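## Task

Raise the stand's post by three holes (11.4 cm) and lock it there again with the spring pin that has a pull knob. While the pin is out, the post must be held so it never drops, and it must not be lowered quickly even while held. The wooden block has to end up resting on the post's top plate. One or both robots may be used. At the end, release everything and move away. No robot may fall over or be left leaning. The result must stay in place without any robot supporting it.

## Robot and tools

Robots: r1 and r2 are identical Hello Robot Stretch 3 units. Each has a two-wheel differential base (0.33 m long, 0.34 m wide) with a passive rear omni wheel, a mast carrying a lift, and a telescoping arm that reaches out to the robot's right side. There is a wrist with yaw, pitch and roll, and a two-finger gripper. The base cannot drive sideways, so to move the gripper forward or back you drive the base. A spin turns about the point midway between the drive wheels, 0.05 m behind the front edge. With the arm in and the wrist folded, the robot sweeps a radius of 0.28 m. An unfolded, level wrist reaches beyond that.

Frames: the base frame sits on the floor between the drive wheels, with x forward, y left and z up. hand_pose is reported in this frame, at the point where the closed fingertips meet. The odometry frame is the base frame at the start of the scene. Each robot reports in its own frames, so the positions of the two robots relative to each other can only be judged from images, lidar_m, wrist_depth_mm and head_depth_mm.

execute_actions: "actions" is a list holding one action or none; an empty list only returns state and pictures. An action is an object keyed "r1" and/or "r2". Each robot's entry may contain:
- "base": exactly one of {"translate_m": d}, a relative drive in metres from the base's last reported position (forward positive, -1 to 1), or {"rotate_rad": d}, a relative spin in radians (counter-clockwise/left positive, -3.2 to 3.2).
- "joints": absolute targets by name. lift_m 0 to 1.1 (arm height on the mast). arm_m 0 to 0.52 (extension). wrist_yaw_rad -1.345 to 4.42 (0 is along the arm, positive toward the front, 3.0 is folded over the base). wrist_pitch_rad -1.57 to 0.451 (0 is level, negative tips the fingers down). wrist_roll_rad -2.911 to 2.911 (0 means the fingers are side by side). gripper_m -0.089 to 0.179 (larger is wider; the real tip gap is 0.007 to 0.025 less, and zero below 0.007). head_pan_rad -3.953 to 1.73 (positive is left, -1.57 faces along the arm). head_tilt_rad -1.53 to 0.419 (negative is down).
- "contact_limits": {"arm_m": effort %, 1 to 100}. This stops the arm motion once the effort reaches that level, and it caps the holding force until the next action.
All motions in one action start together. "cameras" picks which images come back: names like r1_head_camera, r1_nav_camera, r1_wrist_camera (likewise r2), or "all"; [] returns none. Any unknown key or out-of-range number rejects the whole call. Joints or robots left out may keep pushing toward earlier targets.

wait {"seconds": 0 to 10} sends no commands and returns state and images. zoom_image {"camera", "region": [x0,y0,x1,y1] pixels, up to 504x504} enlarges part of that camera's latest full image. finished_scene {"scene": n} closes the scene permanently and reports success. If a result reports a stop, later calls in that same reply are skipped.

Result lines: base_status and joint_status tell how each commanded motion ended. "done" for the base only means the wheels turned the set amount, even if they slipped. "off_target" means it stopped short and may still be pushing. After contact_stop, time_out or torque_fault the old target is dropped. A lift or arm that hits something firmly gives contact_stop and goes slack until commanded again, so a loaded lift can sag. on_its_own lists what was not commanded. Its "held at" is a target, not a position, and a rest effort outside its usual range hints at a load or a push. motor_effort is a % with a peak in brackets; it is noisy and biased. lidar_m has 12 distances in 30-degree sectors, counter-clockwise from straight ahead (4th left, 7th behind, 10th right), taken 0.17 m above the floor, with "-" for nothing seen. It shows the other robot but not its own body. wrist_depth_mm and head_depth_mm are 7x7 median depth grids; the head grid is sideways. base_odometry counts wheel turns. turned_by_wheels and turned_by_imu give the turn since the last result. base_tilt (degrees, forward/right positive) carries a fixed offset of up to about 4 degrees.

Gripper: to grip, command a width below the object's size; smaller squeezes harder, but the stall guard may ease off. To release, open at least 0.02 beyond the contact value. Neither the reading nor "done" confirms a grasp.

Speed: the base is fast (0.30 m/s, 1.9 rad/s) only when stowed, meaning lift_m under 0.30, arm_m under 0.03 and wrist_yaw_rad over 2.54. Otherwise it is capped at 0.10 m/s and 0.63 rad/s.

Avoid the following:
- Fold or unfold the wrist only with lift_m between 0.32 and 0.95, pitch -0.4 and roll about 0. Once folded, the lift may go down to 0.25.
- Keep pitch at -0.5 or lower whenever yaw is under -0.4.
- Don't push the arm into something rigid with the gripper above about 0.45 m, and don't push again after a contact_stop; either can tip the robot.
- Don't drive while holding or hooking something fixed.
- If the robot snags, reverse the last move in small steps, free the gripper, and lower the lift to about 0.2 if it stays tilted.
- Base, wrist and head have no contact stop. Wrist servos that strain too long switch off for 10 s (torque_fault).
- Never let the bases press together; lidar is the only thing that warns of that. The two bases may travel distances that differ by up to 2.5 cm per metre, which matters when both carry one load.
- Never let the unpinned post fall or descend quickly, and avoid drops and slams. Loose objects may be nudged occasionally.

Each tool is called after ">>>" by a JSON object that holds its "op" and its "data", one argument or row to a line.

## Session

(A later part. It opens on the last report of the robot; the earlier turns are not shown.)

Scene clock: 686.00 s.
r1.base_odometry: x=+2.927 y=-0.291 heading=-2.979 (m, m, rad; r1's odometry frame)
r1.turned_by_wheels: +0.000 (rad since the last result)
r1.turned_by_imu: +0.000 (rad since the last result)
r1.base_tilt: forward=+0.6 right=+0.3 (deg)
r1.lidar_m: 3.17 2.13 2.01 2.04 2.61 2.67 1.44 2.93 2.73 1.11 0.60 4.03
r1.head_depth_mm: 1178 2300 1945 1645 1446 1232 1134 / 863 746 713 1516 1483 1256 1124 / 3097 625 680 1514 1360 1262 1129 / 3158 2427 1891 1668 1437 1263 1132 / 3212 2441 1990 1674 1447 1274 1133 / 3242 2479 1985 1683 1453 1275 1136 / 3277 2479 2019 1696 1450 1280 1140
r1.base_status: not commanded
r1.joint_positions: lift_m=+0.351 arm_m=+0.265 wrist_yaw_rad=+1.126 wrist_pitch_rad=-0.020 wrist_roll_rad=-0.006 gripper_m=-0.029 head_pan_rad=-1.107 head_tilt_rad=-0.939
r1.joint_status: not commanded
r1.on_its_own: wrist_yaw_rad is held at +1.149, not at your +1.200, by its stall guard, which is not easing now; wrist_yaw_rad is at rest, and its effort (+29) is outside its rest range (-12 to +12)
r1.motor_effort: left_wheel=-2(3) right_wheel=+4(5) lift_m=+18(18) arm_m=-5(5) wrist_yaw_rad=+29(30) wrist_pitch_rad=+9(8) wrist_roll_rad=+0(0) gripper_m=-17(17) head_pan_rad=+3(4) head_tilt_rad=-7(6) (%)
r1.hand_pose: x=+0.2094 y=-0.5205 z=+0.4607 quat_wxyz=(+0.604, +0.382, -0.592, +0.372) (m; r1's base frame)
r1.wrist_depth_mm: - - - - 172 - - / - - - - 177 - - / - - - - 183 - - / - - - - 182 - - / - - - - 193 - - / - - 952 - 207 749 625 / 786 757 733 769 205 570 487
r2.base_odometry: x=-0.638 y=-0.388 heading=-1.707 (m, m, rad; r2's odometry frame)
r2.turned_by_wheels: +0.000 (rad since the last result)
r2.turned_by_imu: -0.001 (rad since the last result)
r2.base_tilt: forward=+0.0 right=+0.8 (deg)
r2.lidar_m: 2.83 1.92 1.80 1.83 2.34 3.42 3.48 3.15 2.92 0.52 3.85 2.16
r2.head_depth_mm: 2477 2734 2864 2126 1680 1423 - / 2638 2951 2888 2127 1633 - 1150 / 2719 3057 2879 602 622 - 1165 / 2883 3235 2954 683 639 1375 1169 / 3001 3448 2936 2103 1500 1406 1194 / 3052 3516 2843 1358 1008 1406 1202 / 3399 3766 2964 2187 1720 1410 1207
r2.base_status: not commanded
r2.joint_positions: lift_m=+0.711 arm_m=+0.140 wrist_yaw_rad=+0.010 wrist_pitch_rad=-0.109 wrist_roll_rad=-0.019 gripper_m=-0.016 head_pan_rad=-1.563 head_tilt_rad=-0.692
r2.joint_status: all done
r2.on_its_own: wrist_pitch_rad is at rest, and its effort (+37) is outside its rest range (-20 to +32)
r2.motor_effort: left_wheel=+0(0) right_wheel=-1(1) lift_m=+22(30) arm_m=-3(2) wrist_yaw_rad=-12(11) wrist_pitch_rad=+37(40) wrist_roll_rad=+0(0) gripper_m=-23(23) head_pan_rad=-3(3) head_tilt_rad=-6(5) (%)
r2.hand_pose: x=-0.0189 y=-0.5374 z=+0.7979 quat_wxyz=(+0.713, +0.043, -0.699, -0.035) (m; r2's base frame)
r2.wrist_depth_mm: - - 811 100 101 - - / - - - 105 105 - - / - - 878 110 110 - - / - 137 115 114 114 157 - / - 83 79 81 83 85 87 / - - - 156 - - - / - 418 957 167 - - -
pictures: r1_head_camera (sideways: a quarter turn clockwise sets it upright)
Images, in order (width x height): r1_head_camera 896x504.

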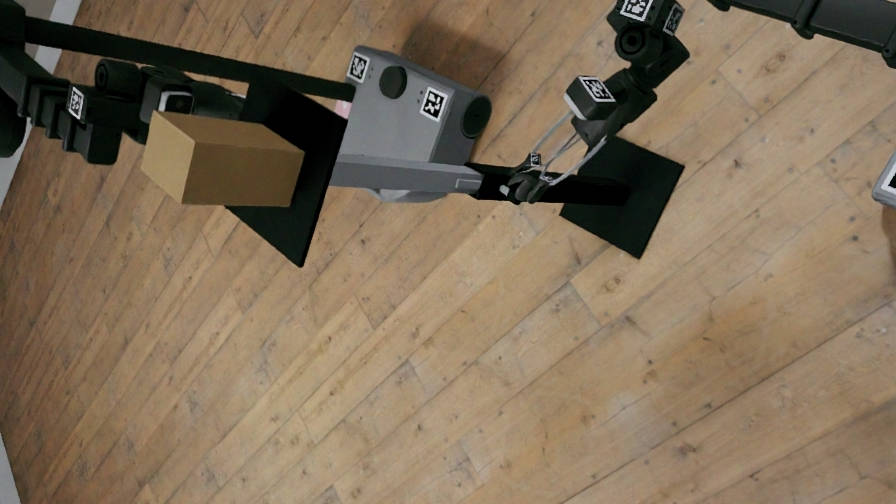

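>>> {"op": "execute_actions", "data": {
  "actions": [
    {"r1": {"joints": {"wrist_yaw_rad": 1.35, "gripper_m": -0.045}}}
  ],
  "cameras": ["r1_head_camera"]
}}

>>> {"op": "zoom_image", "data": {
  "camera": "r1_head_camera",
  "region": [430, 120, 630, 260]
}}

Scene clock: 744.53 s.
r1.base_odometry: x=+2.927 y=-0.291 heading=-2.981 (m, m, rad; r1's odometry frame)
r1.turned_by_wheels: -0.001 (rad since the last result)
r1.turned_by_imu: -0.002 (rad since the last result)
r1.base_tilt: forward=+0.5 right=+0.3 (deg)
r1.lidar_m: 3.19 2.12 2.01 2.04 2.60 2.67 1.44 2.94 2.73 1.11 0.60 4.05
r1.head_depth_mm: 1150 2297 1945 1636 1444 1232 1135 / 851 753 1456 1529 1472 1258 1121 / 3116 625 680 1511 1363 1263 1130 / 3189 2441 1888 1666 1437 1262 1131 / 3208 2447 1979 1678 1449 1272 1134 / 3245 2466 2000 1682 1447 1278 1139 / 3273 2492 2016 1698 1456 1282 1136
r1.base_status: not commanded
r1.joint_positions: lift_m=+0.351 arm_m=+0.265 wrist_yaw_rad=+1.187 wrist_pitch_rad=-0.020 wrist_roll_rad=-0.006 gripper_m=-0.044 head_pan_rad=-1.107 head_tilt_rad=-0.939
r1.joint_status: wrist_yaw_rad off_target (ended at +1.187, target +1.350); the others done
r1.on_its_own: right_wheel is at rest, and its effort (+27) is outside its rest range (-18 to +18); wrist_yaw_rad is at rest, and its effort (+100) is outside its rest range (-12 to +12)
r1.motor_effort: left_wheel=-18(17) right_wheel=+27(28) lift_m=+18(18) arm_m=-5(5) wrist_yaw_rad=+100(100) wrist_pitch_rad=+9(9) wrist_roll_rad=+0(0) gripper_m=-29(81) head_pan_rad=+4(4) head_tilt_rad=-7(7) (%)
r1.hand_pose: x=+0.2157 y=-0.5061 z=+0.4607 quat_wxyz=(+0.592, +0.400, -0.580, +0.391) (m; r1's base frame)
r1.wrist_depth_mm: - - - - 169 - - / - - - - 175 - - / - - - - 181 - - / - - - - 182 - - / - - - - 185 - - / - - 971 - - 871 617 / 770 774 754 757 205 571 492
r2.base_odometry: x=-0.638 y=-0.388 heading=-1.707 (m, m, rad; r2's odometry frame)
r2.turned_by_wheels: +0.000 (rad since the last result)
r2.turned_by_imu: -0.001 (rad since the last result)
r2.base_tilt: forward=+0.0 right=+0.8 (deg)
r2.lidar_m: 2.82 1.92 1.79 1.82 2.35 3.41 3.49 3.16 2.93 0.52 3.85 2.16
r2.head_depth_mm: 2524 2775 2868 2130 1682 1429 - / 2627 2952 2920 2132 1620 - 1143 / 2774 3078 2932 603 621 - 1157 / 2888 3250 2916 683 640 1376 1168 / 3029 3400 2935 2081 1510 1409 1197 / 3064 3573 2816 1355 1015 1397 1199 / 3365 3762 3011 2199 1715 1417 1202
r2.base_status: not commanded
r2.joint_positions: lift_m=+0.711 arm_m=+0.140 wrist_yaw_rad=+0.010 wrist_pitch_rad=-0.109 wrist_roll_rad=-0.019 gripper_m=-0.016 head_pan_rad=-1.563 head_tilt_rad=-0.692
r2.joint_status: not commanded
r2.on_its_own: wrist_pitch_rad is at rest, and its effort (+38) is outside its rest range (-20 to +32)
r2.motor_effort: left_wheel=+1(0) right_wheel=-1(1) lift_m=+22(23) arm_m=-3(3) wrist_yaw_rad=-11(11) wrist_pitch_rad=+38(38) wrist_roll_rad=+0(0) gripper_m=-23(23) head_pan_rad=-2(3) head_tilt_rad=-5(6) (%)
r2.hand_pose: x=-0.0189 y=-0.5374 z=+0.7979 quat_wxyz=(+0.713, +0.043, -0.699, -0.035) (m; r2's base frame)
r2.wrist_depth_mm: - - 826 101 101 - - / - - - 105 105 - - / - - 869 110 111 - - / - 137 115 114 114 157 - / - 83 79 81 83 85 87 / - - - 156 - - - / - 417 944 167 - - -
pictures: r1_head_camera (sideways: a quarter turn clockwise sets it upright)
Images, in order (width x height): r1_head_camera 896x504.

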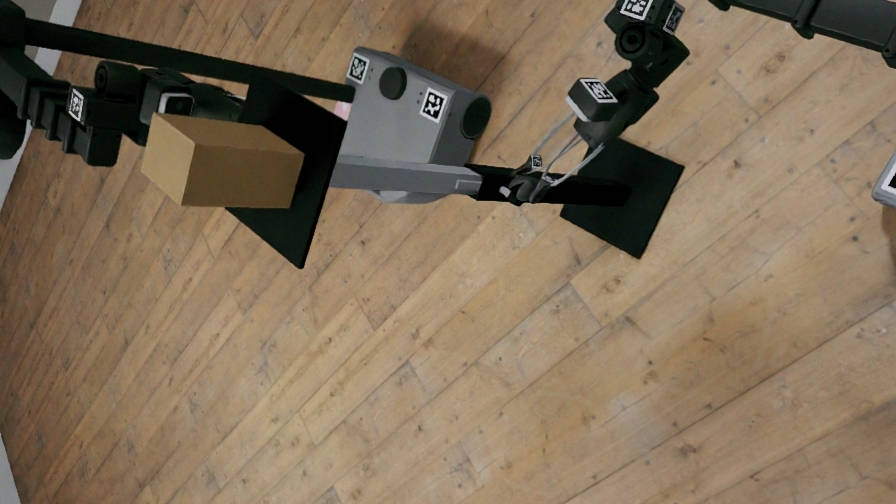

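Region (430, 120, 630, 260) of r1_head_camera's 896x504 image, scaled by 2.520, with more detail than that image has; it fills the top 353 rows of this view, and the rest is white.

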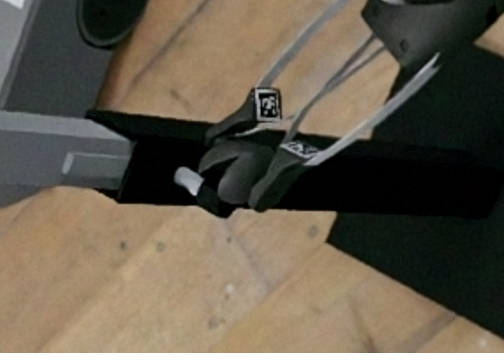

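>>> {"op": "execute_actions", "data": {
  "actions": [
    {"r1": {"joints": {"wrist_yaw_rad": 1.15, "gripper_m": 0.05}}, "r2": {"joints": {"lift_m": 0.695}}}
  ],
  "cameras": []
}}

Scene clock: 750.07 s.
r1.base_odometry: x=+2.927 y=-0.291 heading=-2.979 (m, m, rad; r1's odometry frame)
r1.turned_by_wheels: +0.002 (rad since the last result)
r1.turned_by_imu: +0.002 (rad since the last result)
r1.base_tilt: forward=+0.6 right=+0.3 (deg)
r1.lidar_m: 3.20 2.12 2.01 2.04 2.60 2.68 1.44 2.93 2.73 1.10 0.60 4.06
r1.head_depth_mm: 1145 2223 1940 1634 1444 1230 1137 / 882 769 717 1518 1479 1253 1122 / 3108 628 682 1519 1365 1263 1126 / 3157 2412 1882 1661 1445 1265 1125 / 3198 2448 1988 1659 1444 1266 1134 / 3205 2474 1980 1682 1453 1279 1140 / 3265 2496 2005 1696 1456 1281 1142
r1.base_status: not commanded
r1.joint_positions: lift_m=+0.351 arm_m=+0.265 wrist_yaw_rad=+1.147 wrist_pitch_rad=-0.021 wrist_roll_rad=-0.007 gripper_m=+0.050 head_pan_rad=-1.107 head_tilt_rad=-0.939
r1.joint_status: all done
r1.motor_effort: left_wheel=+1(7) right_wheel=+0(16) lift_m=+18(19) arm_m=+0(0) wrist_yaw_rad=+3(31) wrist_pitch_rad=+9(9) wrist_roll_rad=+1(1) gripper_m=+0(80) head_pan_rad=+4(4) head_tilt_rad=-7(7) (%)
r1.hand_pose: x=+0.2117 y=-0.5152 z=+0.4605 quat_wxyz=(+0.600, +0.389, -0.588, +0.379) (m; r1's base frame)
r1.wrist_depth_mm: - - - - 170 - - / - - - - 175 - - / - - - - 180 - - / - - - - 181 - - / - - - - 189 - - / - - - 945 - 915 626 / 768 780 752 730 205 541 489
r2.base_odometry: x=-0.638 y=-0.388 heading=-1.707 (m, m, rad; r2's odometry frame)
r2.turned_by_wheels: +0.000 (rad since the last result)
r2.turned_by_imu: -0.002 (rad since the last result)
r2.base_tilt: forward=+0.1 right=+0.8 (deg)
r2.lidar_m: 2.83 1.92 1.80 1.82 2.34 3.41 3.50 3.16 2.93 0.52 3.84 2.15
r2.head_depth_mm: 2482 2740 2888 2133 1673 1423 - / 2605 2890 2881 2152 1636 - 1142 / 2753 3084 2906 604 633 - 1151 / 2875 3250 2901 685 642 1365 1174 / 3020 3382 2838 2105 1489 1406 1205 / 3044 3492 2808 1369 1005 1412 1201 / 3342 3837 3013 2142 1709 1415 1204
r2.base_status: not commanded
r2.joint_positions: lift_m=+0.695 arm_m=+0.140 wrist_yaw_rad=+0.010 wrist_pitch_rad=-0.058 wrist_roll_rad=-0.019 gripper_m=-0.016 head_pan_rad=-1.563 head_tilt_rad=-0.692
r2.joint_status: all done
r2.motor_effort: left_wheel=+0(0) right_wheel=-1(1) lift_m=+18(20) arm_m=-2(2) wrist_yaw_rad=-11(12) wrist_pitch_rad=+21(37) wrist_roll_rad=+0(0) gripper_m=-22(23) head_pan_rad=-3(3) head_tilt_rad=-5(6) (%)
r2.hand_pose: x=-0.0188 y=-0.5396 z=+0.7949 quat_wxyz=(+0.714, +0.025, -0.700, -0.017) (m; r2's base frame)
r2.wrist_depth_mm: - - 819 104 104 - - / - - - 108 109 - - / - - - 112 112 - - / - 113 116 114 114 135 - / - 80 82 78 78 81 77 / - 655 - 153 - - - / - 478 - 163 - - -
pictures: none
No camera images: the call's "cameras" was empty. Leave "cameras" out to get every camera's image.

>>> {"op": "execute_actions", "data": {
  "actions": [
    {"r1": {"base": {"translate_m": -0.03}}}
  ],
  "cameras": []
}}

>>> {"op": "execute_actions", "data": {
  "actions": [
    {"r1": {"joints": {"arm_m": 0.06}}}
  ],
  "cameras": []
}}

>>> {"op": "execute_actions", "data": {
  "actions": [
    {"r1": {"base": {"translate_m": 0.18}, "joints": {"wrist_yaw_rad": 0.4, "head_pan_rad": -1.4, "head_tilt_rad": -0.9}}}
  ],
  "cameras": []
}}

>>> {"op": "execute_actions", "data": {
  "actions": [
    {"r1": {"joints": {"arm_m": 0.12}, "contact_limits": {"arm_m": 15}}}
  ],
  "cameras": ["r1_head_camera", "r1_wrist_camera"]
}}

Scene clock: 789.30 s.
r1.base_odometry: x=+2.956 y=-0.286 heading=-2.979 (m, m, rad; r1's odometry frame)
r1.turned_by_wheels: +0.000 (rad since the last result)
r1.turned_by_imu: +0.000 (rad since the last result)
r1.base_tilt: forward=+0.6 right=+0.3 (deg)
r1.lidar_m: 3.20 2.14 2.03 2.06 2.62 2.64 1.41 2.91 2.72 1.11 0.61 4.09
r1.head_depth_mm: 2722 2303 1943 1634 1445 1230 1135 / 955 828 1598 1546 1476 1254 1119 / 3020 629 691 1510 1358 1261 1127 / 3169 2429 1829 1662 1443 1268 1130 / 3190 2458 1991 1674 1443 1269 1132 / 3243 2481 2002 1667 1453 1277 1137 / 3273 2486 2011 1688 1457 1280 1142
r1.base_status: done
r1.joint_positions: lift_m=+0.351 arm_m=+0.265 wrist_yaw_rad=+1.147 wrist_pitch_rad=-0.021 wrist_roll_rad=-0.007 gripper_m=+0.050 head_pan_rad=-1.107 head_tilt_rad=-0.939
r1.joint_status: not commanded
r1.motor_effort: left_wheel=+1(2) right_wheel=-1(5) lift_m=+18(18) arm_m=+0(0) wrist_yaw_rad=+3(4) wrist_pitch_rad=+9(9) wrist_roll_rad=+1(0) gripper_m=+0(0) head_pan_rad=+4(4) head_tilt_rad=-6(6) (%)
r1.hand_pose: x=+0.2117 y=-0.5152 z=+0.4605 quat_wxyz=(+0.600, +0.389, -0.588, +0.379) (m; r1's base frame)
r1.wrist_depth_mm: - - - - 195 - - / - - - - 203 - - / - - - - 207 - - / - - - - 213 - - / - - - 240 - - - / - - - 889 - 678 624 / 769 756 739 684 245 541 487
r2.base_odometry: x=-0.638 y=-0.388 heading=-1.707 (m, m, rad; r2's odometry frame)
r2.turned_by_wheels: +0.000 (rad since the last result)
r2.turned_by_imu: -0.001 (rad since the last result)
r2.base_tilt: forward=+0.0 right=+0.8 (deg)
r2.lidar_m: 2.82 1.92 1.80 1.83 2.34 3.42 3.50 3.15 2.93 0.52 3.84 2.15
r2.head_depth_mm: 2502 2792 2884 2133 1686 1418 - / 2623 2899 2872 2123 1637 - 1143 / 2777 3092 2944 606 633 - 1147 / 2893 3232 2933 684 641 1369 1181 / 3001 3395 2955 2100 1540 1413 1197 / 3038 3537 1417 1354 1014 1420 1202 / 3393 3758 3016 2096 1650 1417 1215
r2.base_status: not commanded
r2.joint_positions: lift_m=+0.695 arm_m=+0.140 wrist_yaw_rad=+0.010 wrist_pitch_rad=-0.058 wrist_roll_rad=-0.019 gripper_m=-0.016 head_pan_rad=-1.563 head_tilt_rad=-0.692
r2.joint_status: not commanded
r2.motor_effort: left_wheel=+0(0) right_wheel=-1(1) lift_m=+18(18) arm_m=-2(2) wrist_yaw_rad=-11(11) wrist_pitch_rad=+20(20) wrist_roll_rad=+0(0) gripper_m=-22(21) head_pan_rad=-2(3) head_tilt_rad=-5(5) (%)
r2.hand_pose: x=-0.0188 y=-0.5396 z=+0.7949 quat_wxyz=(+0.714, +0.025, -0.700, -0.017) (m; r2's base frame)
r2.wrist_depth_mm: - - - 104 104 - - / - - - 108 109 - - / - - - 112 112 - - / - 113 115 114 114 135 - / - 80 82 78 78 80 77 / - 700 - 153 - - - / 441 - - 163 - - -
pictures: none
No camera images: the call's "cameras" was empty. Leave "cameras" out to get every camera's image.

Scene clock: 792.03 s.
r1.base_odometry: x=+2.956 y=-0.286 heading=-2.979 (m, m, rad; r1's odometry frame)
r1.turned_by_wheels: +0.000 (rad since the last result)
r1.turned_by_imu: +0.000 (rad since the last result)
r1.base_tilt: forward=+0.5 right=+0.3 (deg)
r1.lidar_m: 3.20 2.13 2.02 2.06 2.63 2.64 1.41 2.92 2.72 1.11 0.61 4.06
r1.head_depth_mm: 2734 2324 1948 1646 1425 1251 1156 / 950 828 1614 1539 1431 1256 1087 / 3009 632 689 1519 1369 1285 1125 / 3138 2423 1832 1668 1440 1244 1132 / 3207 2442 1985 1671 1447 1268 1133 / 3223 2485 2004 1681 1453 1277 1136 / 3236 2483 2008 1696 1459 1281 1139
r1.base_status: not commanded
r1.joint_positions: lift_m=+0.351 arm_m=+0.060 wrist_yaw_rad=+1.149 wrist_pitch_rad=-0.021 wrist_roll_rad=-0.007 gripper_m=+0.050 head_pan_rad=-1.107 head_tilt_rad=-0.939
r1.joint_status: all done
r1.motor_effort: left_wheel=+2(1) right_wheel=-1(1) lift_m=+18(18) arm_m=-3(3) wrist_yaw_rad=+1(4) wrist_pitch_rad=+9(9) wrist_roll_rad=+0(1) gripper_m=+0(0) head_pan_rad=+4(3) head_tilt_rad=-7(6) (%)
r1.hand_pose: x=+0.2119 y=-0.3100 z=+0.4605 quat_wxyz=(+0.600, +0.389, -0.587, +0.379) (m; r1's base frame)
r1.wrist_depth_mm: - - - - - - 286 / - - - - - - - / - - - - - - - / - - - - - - - / - - - - - - 788 / - - - 950 - 804 620 / 781 760 746 743 717 345 608
r2.base_odometry: x=-0.638 y=-0.388 heading=-1.707 (m, m, rad; r2's odometry frame)
r2.turned_by_wheels: +0.000 (rad since the last result)
r2.turned_by_imu: -0.001 (rad since the last result)
r2.base_tilt: forward=+0.0 right=+0.8 (deg)
r2.lidar_m: 2.83 1.93 1.80 1.83 2.34 3.42 3.49 3.14 2.92 0.52 3.83 2.16
r2.head_depth_mm: 2498 2784 2906 2097 1673 1425 - / 2628 2881 2924 2130 1645 - 1143 / 2736 3042 2928 607 633 - 1145 / 2842 3228 2977 687 643 1406 1179 / 3021 3413 2965 2085 1495 1411 1196 / 3027 3522 1412 1289 1504 1414 1204 / 3378 3795 2971 2122 1710 1417 1206
r2.base_status: not commanded
r2.joint_positions: lift_m=+0.695 arm_m=+0.140 wrist_yaw_rad=+0.010 wrist_pitch_rad=-0.058 wrist_roll_rad=-0.019 gripper_m=-0.016 head_pan_rad=-1.563 head_tilt_rad=-0.692
r2.joint_status: not commanded
r2.motor_effort: left_wheel=+0(0) right_wheel=-1(1) lift_m=+18(18) arm_m=-3(2) wrist_yaw_rad=-11(10) wrist_pitch_rad=+20(20) wrist_roll_rad=+0(0) gripper_m=-22(22) head_pan_rad=-3(3) head_tilt_rad=-6(5) (%)
r2.hand_pose: x=-0.0188 y=-0.5396 z=+0.7949 quat_wxyz=(+0.714, +0.025, -0.700, -0.017) (m; r2's base frame)
r2.wrist_depth_mm: - - - 104 104 - - / - - - 108 108 - - / - - - 112 113 - - / - 113 115 114 114 135 - / - 79 82 78 78 80 77 / - 603 784 153 - - - / - - 592 162 - - -
pictures: none
No camera images: the call's "cameras" was empty. Leave "cameras" out to get every camera's image.

Scene clock: 794.97 s.
r1.base_odometry: x=+2.779 y=-0.315 heading=-2.979 (m, m, rad; r1's odometry frame)
r1.turned_by_wheels: +0.000 (rad since the last result)
r1.turned_by_imu: +0.001 (rad since the last result)
r1.base_tilt: forward=+0.6 right=+0.2 (deg)
r1.lidar_m: 3.07 2.07 1.95 1.98 2.54 2.82 1.59 2.99 2.79 0.57 3.58 3.91
r1.head_depth_mm: 2627 2547 2034 1695 1442 1267 1125 / 2804 2557 1978 1702 1461 1276 1167 / 1040 787 642 1481 1402 1293 1098 / 1052 2491 701 1588 1473 1273 1140 / 3342 2619 2072 1724 1473 1287 1139 / 3520 2635 2091 1731 1481 1294 1148 / 3630 2674 2104 1747 1488 1302 1146
r1.base_status: done
r1.joint_positions: lift_m=+0.351 arm_m=+0.060 wrist_yaw_rad=+0.403 wrist_pitch_rad=-0.021 wrist_roll_rad=-0.007 gripper_m=+0.050 head_pan_rad=-1.393 head_tilt_rad=-0.903
r1.joint_status: all done
r1.motor_effort: left_wheel=+1(7) right_wheel=-1(2) lift_m=+18(18) arm_m=-3(3) wrist_yaw_rad=-5(6) wrist_pitch_rad=+9(9) wrist_roll_rad=+1(1) gripper_m=-1(0) head_pan_rad=-3(27) head_tilt_rad=+1(6) (%)
r1.hand_pose: x=+0.0788 y=-0.4405 z=+0.4605 quat_wxyz=(+0.697, +0.148, -0.689, +0.135) (m; r1's base frame)
r1.wrist_depth_mm: - - - - 813 - - / - - - - 845 - - / - - - - 885 - - / - - - - 878 - - / - - - - - - - / - - - 834 - 892 887 / 760 749 747 737 642 723 699
r2.base_odometry: x=-0.638 y=-0.388 heading=-1.707 (m, m, rad; r2's odometry frame)
r2.turned_by_wheels: +0.000 (rad since the last result)
r2.turned_by_imu: -0.001 (rad since the last result)
r2.base_tilt: forward=+0.0 right=+0.8 (deg)
r2.lidar_m: 2.83 1.93 1.80 1.83 2.34 3.42 3.48 3.15 2.93 0.52 3.84 2.16
r2.head_depth_mm: 2512 2779 2863 2162 1694 1417 - / 2612 2908 2906 2118 1628 - 1140 / 2757 3053 2945 605 632 - 1150 / 2851 3229 2777 687 640 1395 1178 / 2914 3415 2803 1341 1525 1411 1204 / 3147 3594 2973 2165 1709 1417 1203 / 3295 3792 3016 2226 1728 1418 1200
r2.base_status: not commanded
r2.joint_positions: lift_m=+0.695 arm_m=+0.140 wrist_yaw_rad=+0.010 wrist_pitch_rad=-0.058 wrist_roll_rad=-0.019 gripper_m=-0.016 head_pan_rad=-1.563 head_tilt_rad=-0.692
r2.joint_status: not commanded
r2.motor_effort: left_wheel=+0(0) right_wheel=-2(1) lift_m=+18(18) arm_m=-3(2) wrist_yaw_rad=-11(11) wrist_pitch_rad=+20(21) wrist_roll_rad=+0(0) gripper_m=-23(22) head_pan_rad=-2(3) head_tilt_rad=-6(6) (%)
r2.hand_pose: x=-0.0188 y=-0.5396 z=+0.7949 quat_wxyz=(+0.714, +0.025, -0.700, -0.017) (m; r2's base frame)
r2.wrist_depth_mm: - - - 104 104 - - / - - - 108 108 - - / - - - 111 112 - - / - 113 116 114 114 135 - / - 80 82 78 78 80 77 / - - - 152 - - - / - - 997 162 - - -
pictures: none
No camera images: the call's "cameras" was empty. Leave "cameras" out to get every camera's image.

Scene clock: 796.57 s.
r1.base_odometry: x=+2.779 y=-0.315 heading=-2.979 (m, m, rad; r1's odometry frame)
r1.turned_by_wheels: +0.000 (rad since the last result)
r1.turned_by_imu: +0.000 (rad since the last result)
r1.base_tilt: forward=+0.5 right=+0.2 (deg)
r1.lidar_m: 3.09 2.07 1.95 1.97 2.53 2.81 1.59 2.99 2.79 0.57 3.63 3.92
r1.head_depth_mm: 2654 2527 2036 1696 1443 1269 1121 / 2795 2551 1968 1706 1455 1295 1115 / 1041 786 641 1480 1384 1273 1123 / 1048 2503 701 1585 1473 1286 1138 / 3396 2618 2093 1722 1477 1291 1142 / 3471 2635 2092 1732 1487 1295 1145 / 3655 2651 2107 1743 1491 1297 1148
r1.base_status: not commanded
r1.joint_positions: lift_m=+0.351 arm_m=+0.120 wrist_yaw_rad=+0.402 wrist_pitch_rad=-0.021 wrist_roll_rad=-0.007 gripper_m=+0.050 head_pan_rad=-1.393 head_tilt_rad=-0.903
r1.joint_status: all done
r1.motor_effort: left_wheel=+1(1) right_wheel=-2(1) lift_m=+18(18) arm_m=+4(3) wrist_yaw_rad=-3(4) wrist_pitch_rad=+9(9) wrist_roll_rad=+1(0) gripper_m=+0(0) head_pan_rad=-3(3) head_tilt_rad=+1(1) (%)
r1.contact_limits: arm_m 15 (drawing in: default 26, maximum 43; extending or still: default 36, maximum 59)
r1.hand_pose: x=+0.0787 y=-0.5000 z=+0.4605 quat_wxyz=(+0.697, +0.148, -0.689, +0.134) (m; r1's base frame)
r1.wrist_depth_mm: - - - - - - - / - - - - - - - / - - - - - - - / - - - - 844 - - / - - - - - - - / - - - 800 - 907 885 / 759 764 746 718 635 704 702
r2.base_odometry: x=-0.638 y=-0.388 heading=-1.707 (m, m, rad; r2's odometry frame)
r2.turned_by_wheels: +0.000 (rad since the last result)
r2.turned_by_imu: +0.000 (rad since the last result)
r2.base_tilt: forward=+0.0 right=+0.8 (deg)
r2.lidar_m: 2.83 1.93 1.80 1.83 2.34 3.42 3.48 3.16 2.93 0.52 3.82 2.15
r2.head_depth_mm: 2507 2769 2888 2138 1673 1426 - / 2636 2913 2892 2146 1644 - 1142 / 2736 3055 2959 605 633 - 1140 / 2875 3214 2790 686 640 1399 1172 / 2904 3389 2800 1328 1498 1407 1205 / 3211 3612 2995 2160 1721 1419 1201 / 3329 3866 3012 2184 1718 1416 1203
r2.base_status: not commanded
r2.joint_positions: lift_m=+0.695 arm_m=+0.140 wrist_yaw_rad=+0.010 wrist_pitch_rad=-0.058 wrist_roll_rad=-0.019 gripper_m=-0.016 head_pan_rad=-1.563 head_tilt_rad=-0.692
r2.joint_status: not commanded
r2.motor_effort: left_wheel=+0(0) right_wheel=-1(1) lift_m=+18(18) arm_m=-2(2) wrist_yaw_rad=-11(11) wrist_pitch_rad=+21(20) wrist_roll_rad=+0(0) gripper_m=-23(22) head_pan_rad=-2(3) head_tilt_rad=-6(6) (%)
r2.hand_pose: x=-0.0188 y=-0.5396 z=+0.7949 quat_wxyz=(+0.714, +0.025, -0.700, -0.017) (m; r2's base frame)
r2.wrist_depth_mm: - - - 104 104 - - / - - - 108 108 - - / - - - 112 113 - - / - 113 115 114 114 135 - / - 80 82 78 78 81 77 / - - - 153 - - - / - - 541 162 - - -
pictures: r1_head_camera (sideways: a quarter turn clockwise sets it upright), r1_wrist_camera
Images, in order (width x height): r1_head_camera 896x504, r1_wrist_camera 644x364.

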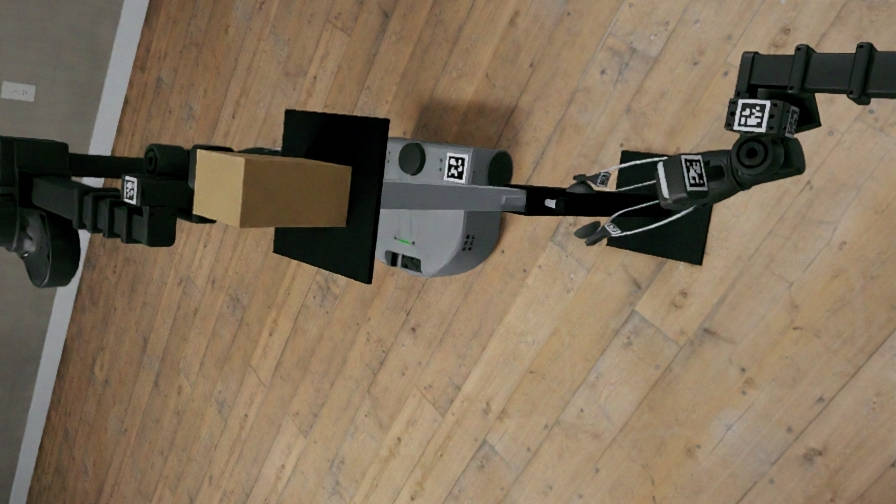

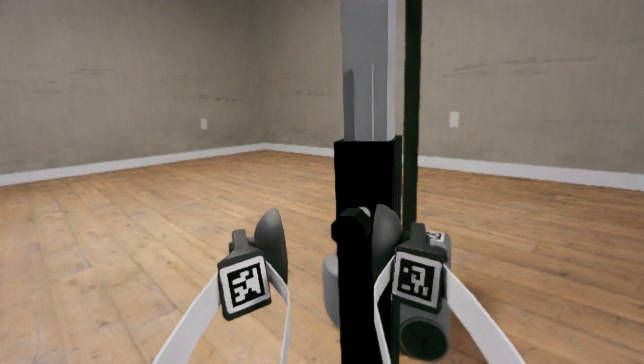

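>>> {"op": "execute_actions", "data": {
  "actions": [
    {"r1": {"joints": {"arm_m": 0.155}, "contact_limits": {"arm_m": 12}}, "r2": {"joints": {"lift_m": 0.7125}}}
  ],
  "cameras": ["r1_head_camera", "r1_wrist_camera"]
}}

>>> {"op": "zoom_image", "data": {
  "camera": "r1_head_camera",
  "region": [480, 140, 680, 260]
}}

Scene clock: 807.63 s.
r1.base_odometry: x=+2.779 y=-0.315 heading=-2.979 (m, m, rad; r1's odometry frame)
r1.turned_by_wheels: +0.000 (rad since the last result)
r1.turned_by_imu: +0.000 (rad since the last result)
r1.base_tilt: forward=+0.6 right=+0.2 (deg)
r1.lidar_m: 3.08 2.07 1.95 1.98 2.52 2.81 1.59 2.99 2.80 0.56 3.59 3.92
r1.head_depth_mm: 2647 2543 2029 1694 1448 1273 1129 / 2827 2580 1925 1699 1460 1319 1129 / 1023 779 639 1484 1404 1237 1137 / 1030 2517 700 1583 1470 1284 1139 / 3353 2623 2090 1725 1476 1287 1146 / 3499 2643 2085 1729 1484 1294 1145 / 3594 2639 2100 1749 1492 1297 1149
r1.base_status: not commanded
r1.joint_positions: lift_m=+0.351 arm_m=+0.155 wrist_yaw_rad=+0.402 wrist_pitch_rad=-0.021 wrist_roll_rad=-0.007 gripper_m=+0.050 head_pan_rad=-1.393 head_tilt_rad=-0.903
r1.joint_status: all done
r1.motor_effort: left_wheel=+1(1) right_wheel=-2(1) lift_m=+18(18) arm_m=+4(4) wrist_yaw_rad=-4(3) wrist_pitch_rad=+9(9) wrist_roll_rad=+1(1) gripper_m=+0(0) head_pan_rad=-3(3) head_tilt_rad=+1(2) (%)
r1.contact_limits: arm_m 12 (drawing in: default 26, maximum 43; extending or still: default 36, maximum 59)
r1.hand_pose: x=+0.0786 y=-0.5350 z=+0.4605 quat_wxyz=(+0.697, +0.148, -0.689, +0.134) (m; r1's base frame)
r1.wrist_depth_mm: - - - 176 - - - / - - - - - - - / - - - - - - - / - - - 188 845 - - / - - - 189 - - - / - - - 202 - 899 879 / 771 775 737 214 606 716 687
r2.base_odometry: x=-0.638 y=-0.388 heading=-1.707 (m, m, rad; r2's odometry frame)
r2.turned_by_wheels: +0.000 (rad since the last result)
r2.turned_by_imu: -0.001 (rad since the last result)
r2.base_tilt: forward=+0.1 right=+0.8 (deg)
r2.lidar_m: 2.83 1.92 1.80 1.83 2.34 3.42 3.48 3.15 2.92 0.52 3.85 2.15
r2.head_depth_mm: 2499 2789 2928 2104 1685 1434 - / 2651 2891 2886 2126 1627 - 1145 / 2740 3028 2931 603 618 - 1162 / 2848 3251 2752 683 639 1407 1168 / 2931 3361 2814 1344 1504 1416 1204 / 3143 3627 2989 2140 1711 1409 1204 / 3353 3836 3010 2177 1711 1416 1205
r2.base_status: not commanded
r2.joint_positions: lift_m=+0.712 arm_m=+0.140 wrist_yaw_rad=+0.010 wrist_pitch_rad=-0.114 wrist_roll_rad=-0.019 gripper_m=-0.016 head_pan_rad=-1.563 head_tilt_rad=-0.692
r2.joint_status: all done
r2.on_its_own: wrist_pitch_rad is at rest, and its effort (+40) is outside its rest range (-20 to +32)
r2.motor_effort: left_wheel=+0(0) right_wheel=-1(1) lift_m=+33(34) arm_m=-3(2) wrist_yaw_rad=-11(11) wrist_pitch_rad=+40(41) wrist_roll_rad=+0(0) gripper_m=-23(22) head_pan_rad=-2(3) head_tilt_rad=-6(5) (%)
r2.hand_pose: x=-0.0189 y=-0.5371 z=+0.7974 quat_wxyz=(+0.713, +0.045, -0.699, -0.037) (m; r2's base frame)
r2.wrist_depth_mm: - - - 100 100 - - / - - - 105 105 - - / - - - 109 110 - - / - 138 115 113 114 159 - / - 80 81 82 84 86 88 / - - - 156 - - - / - - 704 168 - - -
pictures: r1_head_camera (sideways: a quarter turn clockwise sets it upright), r1_wrist_camera
Images, in order (width x height): r1_head_camera 896x504, r1_wrist_camera 644x364.

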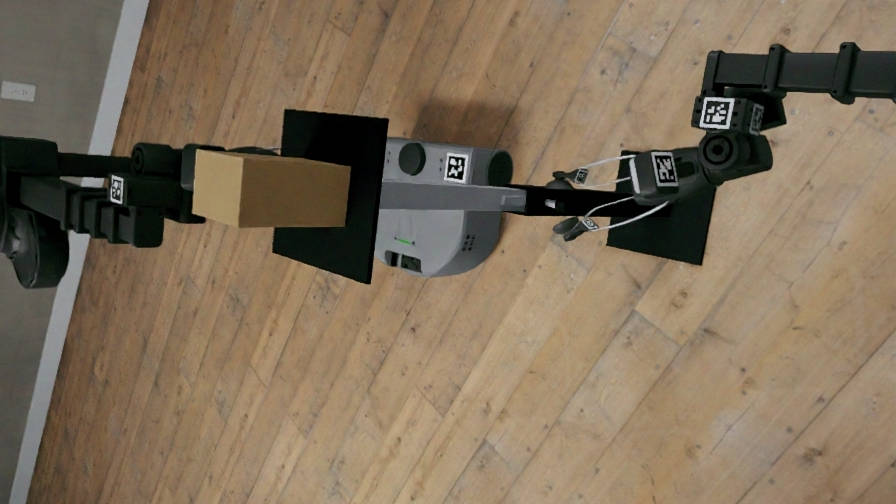

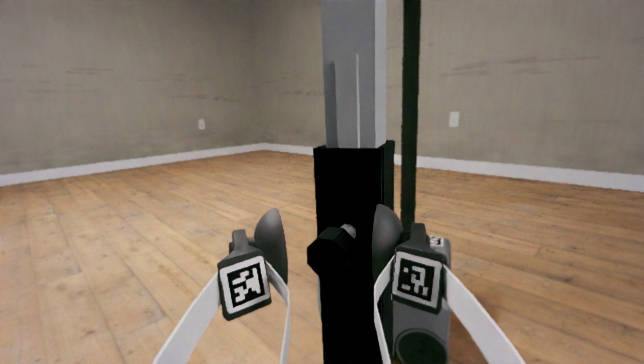

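Region (480, 140, 680, 260) of r1_head_camera's 896x504 image, scaled by 2.520, with more detail than that image has; it fills the top 302 rows of this view, and the rest is white.

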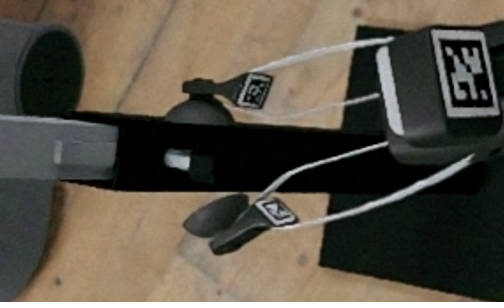

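>>> {"op": "execute_actions", "data": {
  "actions": []
}}

Scene clock: 831.83 s.
r1.base_odometry: x=+2.779 y=-0.315 heading=-2.979 (m, m, rad; r1's odometry frame)
r1.turned_by_wheels: +0.000 (rad since the last result)
r1.turned_by_imu: +0.000 (rad since the last result)
r1.base_tilt: forward=+0.6 right=+0.3 (deg)
r1.lidar_m: 3.07 2.07 1.95 1.98 2.53 2.81 1.59 2.99 2.80 0.57 3.61 3.92
r1.head_depth_mm: 2660 2529 2029 1698 1450 1270 1126 / 2819 2570 1933 1700 1460 1320 1129 / 1022 780 639 1492 1403 1235 1136 / 1026 2516 700 1589 1468 1284 1141 / 3338 2633 2079 1730 1470 1285 1138 / 3511 2658 2083 1738 1479 1290 1146 / 3614 2680 2113 1749 1497 1297 1151
r1.base_status: not commanded
r1.joint_positions: lift_m=+0.351 arm_m=+0.155 wrist_yaw_rad=+0.402 wrist_pitch_rad=-0.021 wrist_roll_rad=-0.007 gripper_m=+0.050 head_pan_rad=-1.393 head_tilt_rad=-0.903
r1.joint_status: all done
r1.motor_effort: left_wheel=+2(1) right_wheel=-1(1) lift_m=+18(18) arm_m=+4(4) wrist_yaw_rad=-3(3) wrist_pitch_rad=+9(9) wrist_roll_rad=+1(1) gripper_m=+0(0) head_pan_rad=-3(3) head_tilt_rad=+1(2) (%)
r1.contact_limits: arm_m 12 (drawing in: default 26, maximum 43; extending or still: default 36, maximum 59)
r1.hand_pose: x=+0.0786 y=-0.5350 z=+0.4605 quat_wxyz=(+0.697, +0.148, -0.689, +0.134) (m; r1's base frame)
r1.wrist_depth_mm: - - - 176 - - - / - - - - - - - / - - - - - - - / - - - 188 849 - - / - - - 188 - - - / - - - 200 - 917 879 / 768 734 725 212 609 713 709
r2.base_odometry: x=-0.638 y=-0.388 heading=-1.707 (m, m, rad; r2's odometry frame)
r2.turned_by_wheels: +0.000 (rad since the last result)
r2.turned_by_imu: -0.001 (rad since the last result)
r2.base_tilt: forward=+0.0 right=+0.8 (deg)
r2.lidar_m: 2.83 1.92 1.80 1.82 2.34 3.42 3.47 3.16 2.92 0.52 3.83 2.16
r2.head_depth_mm: 2525 2793 2872 2118 1685 1453 - / 2597 2927 2893 2123 1626 - 1142 / 2742 3062 2911 604 619 - 1154 / 2831 3195 2783 685 640 1393 1166 / 2939 3377 2809 1340 1490 1412 1201 / 3216 3613 2955 2179 1720 1409 1202 / 3318 3804 2997 2163 1726 1417 1201
r2.base_status: not commanded
r2.joint_positions: lift_m=+0.712 arm_m=+0.140 wrist_yaw_rad=+0.010 wrist_pitch_rad=-0.114 wrist_roll_rad=-0.019 gripper_m=-0.016 head_pan_rad=-1.563 head_tilt_rad=-0.692
r2.joint_status: all done
r2.on_its_own: wrist_pitch_rad is at rest, and its effort (+40) is outside its rest range (-20 to +32)
r2.motor_effort: left_wheel=+0(0) right_wheel=-1(1) lift_m=+33(34) arm_m=-2(2) wrist_yaw_rad=-11(11) wrist_pitch_rad=+40(41) wrist_roll_rad=+0(0) gripper_m=-24(22) head_pan_rad=-2(3) head_tilt_rad=-5(5) (%)
r2.hand_pose: x=-0.0189 y=-0.5371 z=+0.7974 quat_wxyz=(+0.713, +0.045, -0.699, -0.037) (m; r2's base frame)
r2.wrist_depth_mm: - - - 101 100 - - / - - - 105 105 - - / - - - 110 111 - - / - 139 115 114 114 158 - / - 80 81 82 84 86 88 / - - - 157 - - - / - - 694 167 - - -
pictures: r1_head_camera (sideways: a quarter turn clockwise sets it upright), r1_nav_camera (sideways: a quarter turn counterclockwise sets it upright), r1_wrist_camera, r2_head_camera (sideways: a quarter turn clockwise sets it upright), r2_nav_camera (sideways: a quarter turn counterclockwise sets it upright), r2_wrist_camera
Images, in order (width x height): r1_head_camera 896x504, r1_nav_camera 672x504, r1_wrist_camera 644x364, r2_head_camera 896x504, r2_nav_camera 672x504, r2_wrist_camera 644x364.

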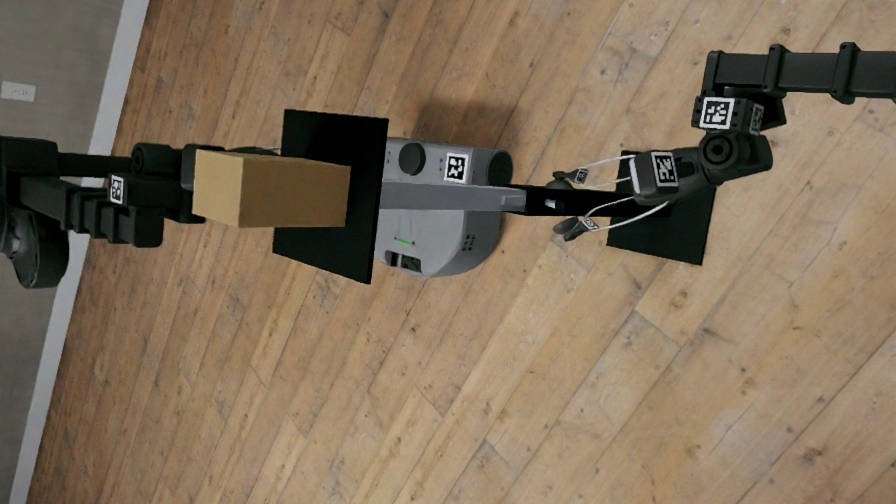

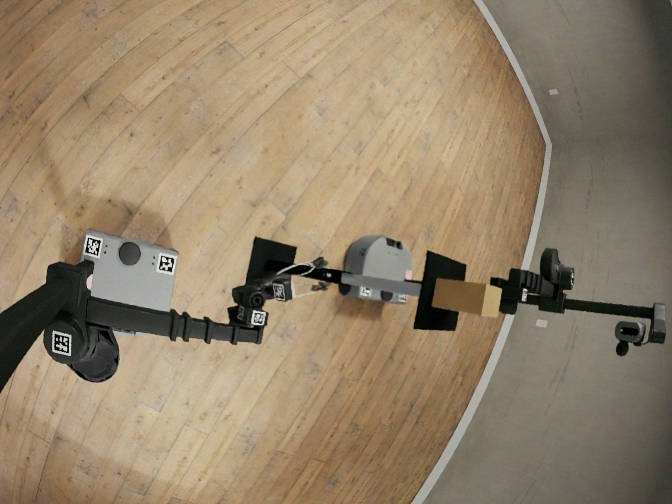

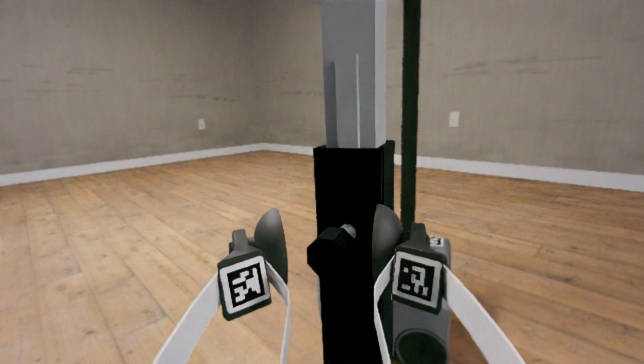

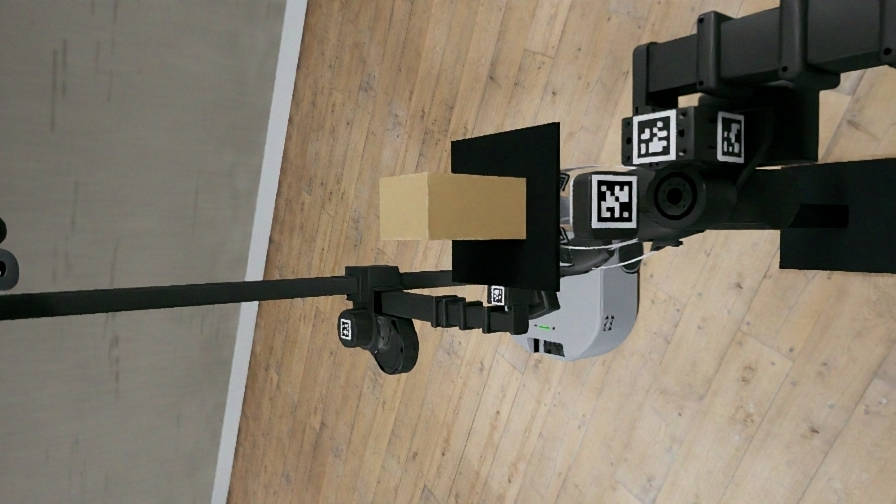

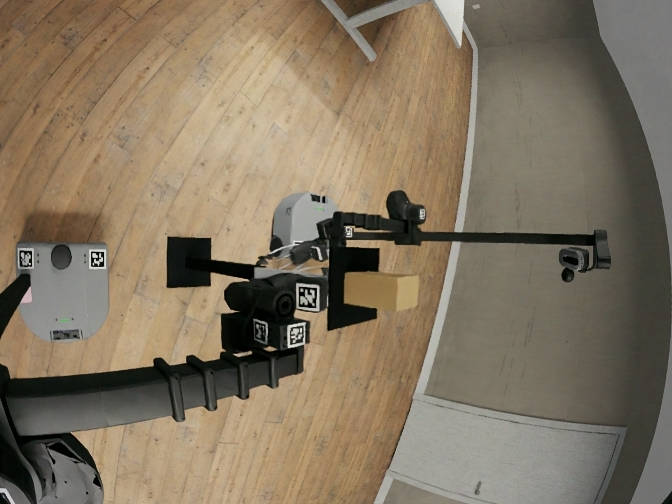

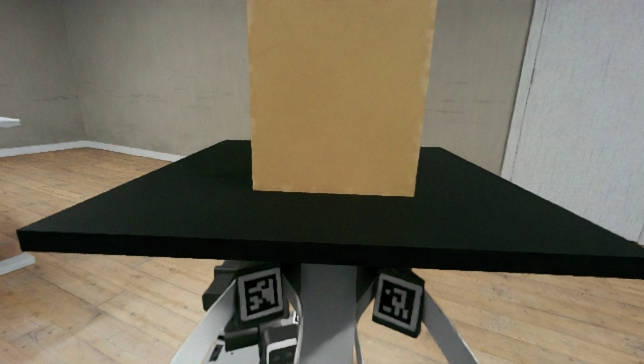

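>>> {"op": "execute_actions", "data": {
  "actions": [
    {"r1": {"joints": {"gripper_m": -0.07}}}
  ],
  "cameras": ["r1_wrist_camera"]
}}

>>> {"op": "execute_actions", "data": {
  "actions": [
    {"r1": {"joints": {"arm_m": 0.138}, "contact_limits": {"arm_m": 40}}}
  ],
  "cameras": ["r1_wrist_camera", "r1_head_camera"]
}}

Scene clock: 838.80 s.
r1.base_odometry: x=+2.779 y=-0.315 heading=-2.979 (m, m, rad; r1's odometry frame)
r1.turned_by_wheels: +0.000 (rad since the last result)
r1.turned_by_imu: -0.001 (rad since the last result)
r1.base_tilt: forward=+0.6 right=+0.2 (deg)
r1.lidar_m: 3.07 2.07 1.95 1.98 2.53 2.82 1.59 3.00 2.79 0.56 3.60 3.92
r1.head_depth_mm: 2628 2536 2040 1693 1448 1269 1124 / 2831 2561 1942 1699 1455 1322 1132 / 1023 779 641 1487 1406 1249 1135 / 1032 2504 699 1582 1467 1286 1138 / 3317 2642 2083 1725 1476 1287 1140 / 3498 2651 2093 1738 1486 1294 1144 / 3648 2698 2107 1747 1491 1299 1152
r1.base_status: not commanded
r1.joint_positions: lift_m=+0.351 arm_m=+0.154 wrist_yaw_rad=+0.390 wrist_pitch_rad=-0.022 wrist_roll_rad=-0.006 gripper_m=-0.068 head_pan_rad=-1.393 head_tilt_rad=-0.903
r1.joint_status: all done
r1.on_its_own: wrist_yaw_rad is at rest, and its effort (+13) is outside its rest range (-12 to +12)
r1.motor_effort: left_wheel=-2(2) right_wheel=+8(8) lift_m=+18(18) arm_m=+13(14) wrist_yaw_rad=+13(16) wrist_pitch_rad=+10(10) wrist_roll_rad=+0(1) gripper_m=-35(100) head_pan_rad=-3(4) head_tilt_rad=+1(1) (%)
r1.hand_pose: x=+0.0757 y=-0.5354 z=+0.4602 quat_wxyz=(+0.698, +0.144, -0.690, +0.129) (m; r1's base frame)
r1.wrist_depth_mm: - - - 175 - - - / - - - 183 - - - / - - - 186 - - - / - - - 188 - - - / - - - 189 - - - / - - 985 201 738 897 883 / 783 773 750 213 607 706 695
r2.base_odometry: x=-0.638 y=-0.388 heading=-1.707 (m, m, rad; r2's odometry frame)
r2.turned_by_wheels: +0.000 (rad since the last result)
r2.turned_by_imu: -0.001 (rad since the last result)
r2.base_tilt: forward=+0.1 right=+0.8 (deg)
r2.lidar_m: 2.82 1.92 1.79 1.83 2.34 3.42 3.48 3.15 2.93 0.52 3.82 2.15
r2.head_depth_mm: 2494 2757 2913 2100 1672 1438 - / 2618 2942 2891 2152 1639 - 1145 / 2757 3053 2900 602 616 - 1158 / 2907 3219 2786 684 640 1393 1169 / 2920 3363 2809 1351 1498 1410 1199 / 3198 3632 2960 2162 1715 1404 1198 / 3333 3788 3026 2176 1714 1420 1199
r2.base_status: not commanded
r2.joint_positions: lift_m=+0.712 arm_m=+0.140 wrist_yaw_rad=+0.010 wrist_pitch_rad=-0.114 wrist_roll_rad=-0.019 gripper_m=-0.016 head_pan_rad=-1.563 head_tilt_rad=-0.692
r2.joint_status: not commanded
r2.on_its_own: wrist_pitch_rad is at rest, and its effort (+40) is outside its rest range (-20 to +32)
r2.motor_effort: left_wheel=+0(0) right_wheel=-1(1) lift_m=+33(33) arm_m=-2(2) wrist_yaw_rad=-11(10) wrist_pitch_rad=+40(40) wrist_roll_rad=+0(0) gripper_m=-23(22) head_pan_rad=-2(3) head_tilt_rad=-5(5) (%)
r2.hand_pose: x=-0.0189 y=-0.5371 z=+0.7974 quat_wxyz=(+0.713, +0.045, -0.699, -0.037) (m; r2's base frame)
r2.wrist_depth_mm: - - - 100 101 - - / - - - 105 105 - - / - - - 110 111 - - / - 138 115 114 114 158 - / - 80 80 82 84 86 88 / - - 608 156 - - - / - - 704 167 - - -
pictures: r1_wrist_camera
Images, in order (width x height): r1_wrist_camera 644x364.

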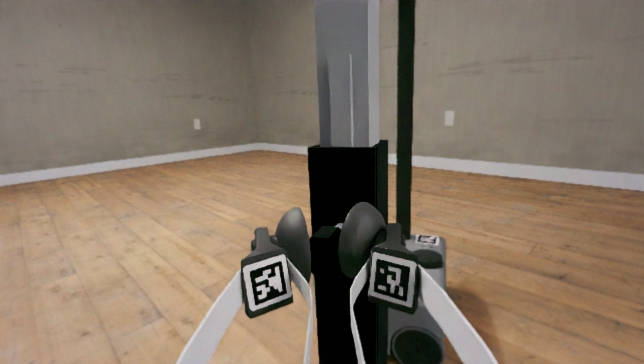

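Scene clock: 839.77 s.
r1.base_odometry: x=+2.779 y=-0.315 heading=-2.979 (m, m, rad; r1's odometry frame)
r1.turned_by_wheels: +0.000 (rad since the last result)
r1.turned_by_imu: +0.000 (rad since the last result)
r1.base_tilt: forward=+0.6 right=+0.3 (deg)
r1.lidar_m: 3.08 2.07 1.95 1.97 2.53 2.82 1.59 2.99 2.79 0.56 3.63 3.92
r1.head_depth_mm: 2655 2541 2029 1692 1447 1270 1125 / 2822 2559 1929 1701 1461 1310 1114 / 1021 779 639 1478 1409 1247 1136 / 1029 2518 699 1585 1469 1279 1137 / 3347 2634 2082 1733 1471 1285 1143 / 3498 2628 2091 1742 1478 1293 1145 / 3621 2659 2116 1746 1493 1296 1150
r1.base_status: not commanded
r1.joint_positions: lift_m=+0.351 arm_m=+0.138 wrist_yaw_rad=+0.388 wrist_pitch_rad=-0.018 wrist_roll_rad=-0.006 gripper_m=-0.065 head_pan_rad=-1.393 head_tilt_rad=-0.902
r1.joint_status: all done
r1.on_its_own: wrist_yaw_rad is at rest, and its effort (+14) is outside its rest range (-12 to +12)
r1.motor_effort: left_wheel=-2(3) right_wheel=+3(9) lift_m=+18(18) arm_m=-3(13) wrist_yaw_rad=+14(15) wrist_pitch_rad=+7(10) wrist_roll_rad=+0(0) gripper_m=-30(35) head_pan_rad=-3(3) head_tilt_rad=+1(1) (%)
r1.contact_limits: arm_m 40 (drawing in: default 26, maximum 43; extending or still: default 36, maximum 59)
r1.hand_pose: x=+0.0754 y=-0.5200 z=+0.4612 quat_wxyz=(+0.697, +0.142, -0.690, +0.130) (m; r1's base frame)
r1.wrist_depth_mm: - - - - - - - / - - - - - - - / - - - - - - - / - - - 204 - - - / - - - - 921 - - / - - - 218 763 917 888 / 786 768 743 693 619 716 706
r2.base_odometry: x=-0.638 y=-0.388 heading=-1.707 (m, m, rad; r2's odometry frame)
r2.turned_by_wheels: +0.000 (rad since the last result)
r2.turned_by_imu: +0.000 (rad since the last result)
r2.base_tilt: forward=+0.0 right=+0.8 (deg)
r2.lidar_m: 2.82 1.92 1.80 1.83 2.34 3.42 3.49 3.15 2.93 0.52 3.84 2.15
r2.head_depth_mm: 2508 2771 2863 2116 1674 1435 - / 2662 2915 2906 2129 1642 - 1145 / 2747 3033 2879 601 617 - 1157 / 2869 3255 2799 682 640 1402 1166 / 2913 3409 2839 1336 1505 1408 1200 / 3200 3599 2980 2176 1703 1414 1200 / 3385 3761 2960 2186 1733 1418 1204
r2.base_status: not commanded
r2.joint_positions: lift_m=+0.712 arm_m=+0.140 wrist_yaw_rad=+0.010 wrist_pitch_rad=-0.114 wrist_roll_rad=-0.019 gripper_m=-0.016 head_pan_rad=-1.563 head_tilt_rad=-0.692
r2.joint_status: not commanded
r2.on_its_own: wrist_pitch_rad is at rest, and its effort (+40) is outside its rest range (-20 to +32)
r2.motor_effort: left_wheel=+0(0) right_wheel=-1(1) lift_m=+33(33) arm_m=-2(2) wrist_yaw_rad=-11(11) wrist_pitch_rad=+40(40) wrist_roll_rad=+0(0) gripper_m=-23(22) head_pan_rad=-2(3) head_tilt_rad=-6(5) (%)
r2.hand_pose: x=-0.0189 y=-0.5371 z=+0.7974 quat_wxyz=(+0.713, +0.045, -0.699, -0.037) (m; r2's base frame)
r2.wrist_depth_mm: - - - 100 100 - - / - - - 105 105 - - / - - - 109 111 - - / - 138 114 113 114 158 - / - 80 80 82 84 86 88 / - - - 156 - - - / - - 903 168 - - -
pictures: r1_head_camera (sideways: a quarter turn clockwise sets it upright), r1_wrist_camera
Images, in order (width x height): r1_head_camera 896x504, r1_wrist_camera 644x364.

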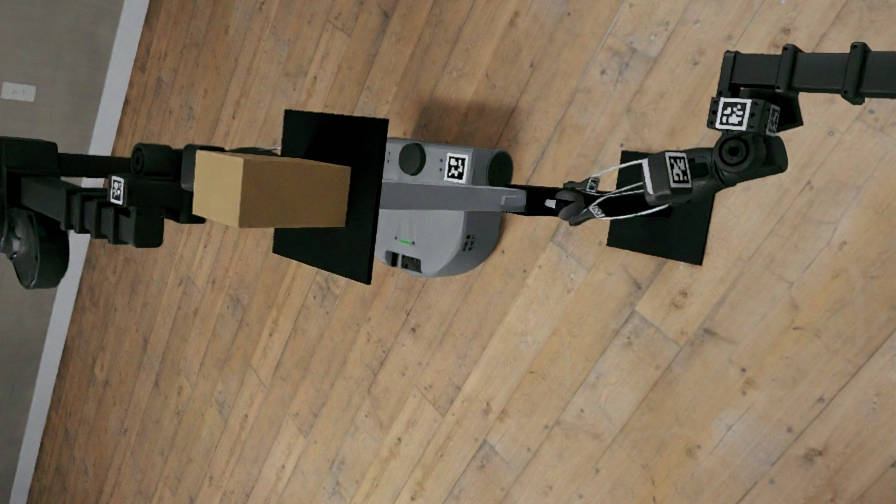

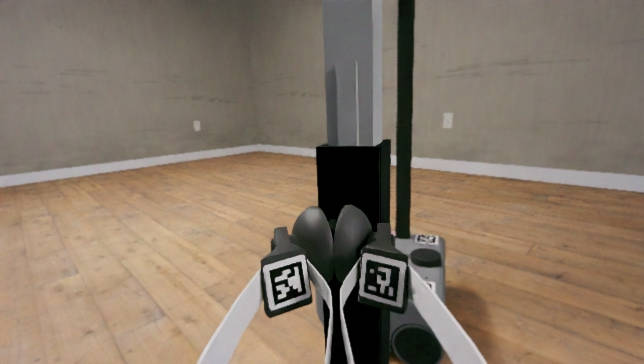

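>>> {"op": "zoom_image", "data": {
  "camera": "r1_head_camera",
  "region": [480, 140, 680, 260]
}}

Region (480, 140, 680, 260) of r1_head_camera's 896x504 image, scaled by 2.520, with more detail than that image has; it fills the top 302 rows of this view, and the rest is white.

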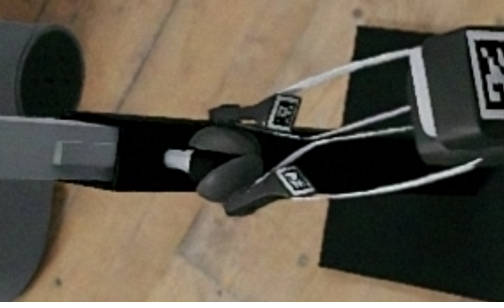

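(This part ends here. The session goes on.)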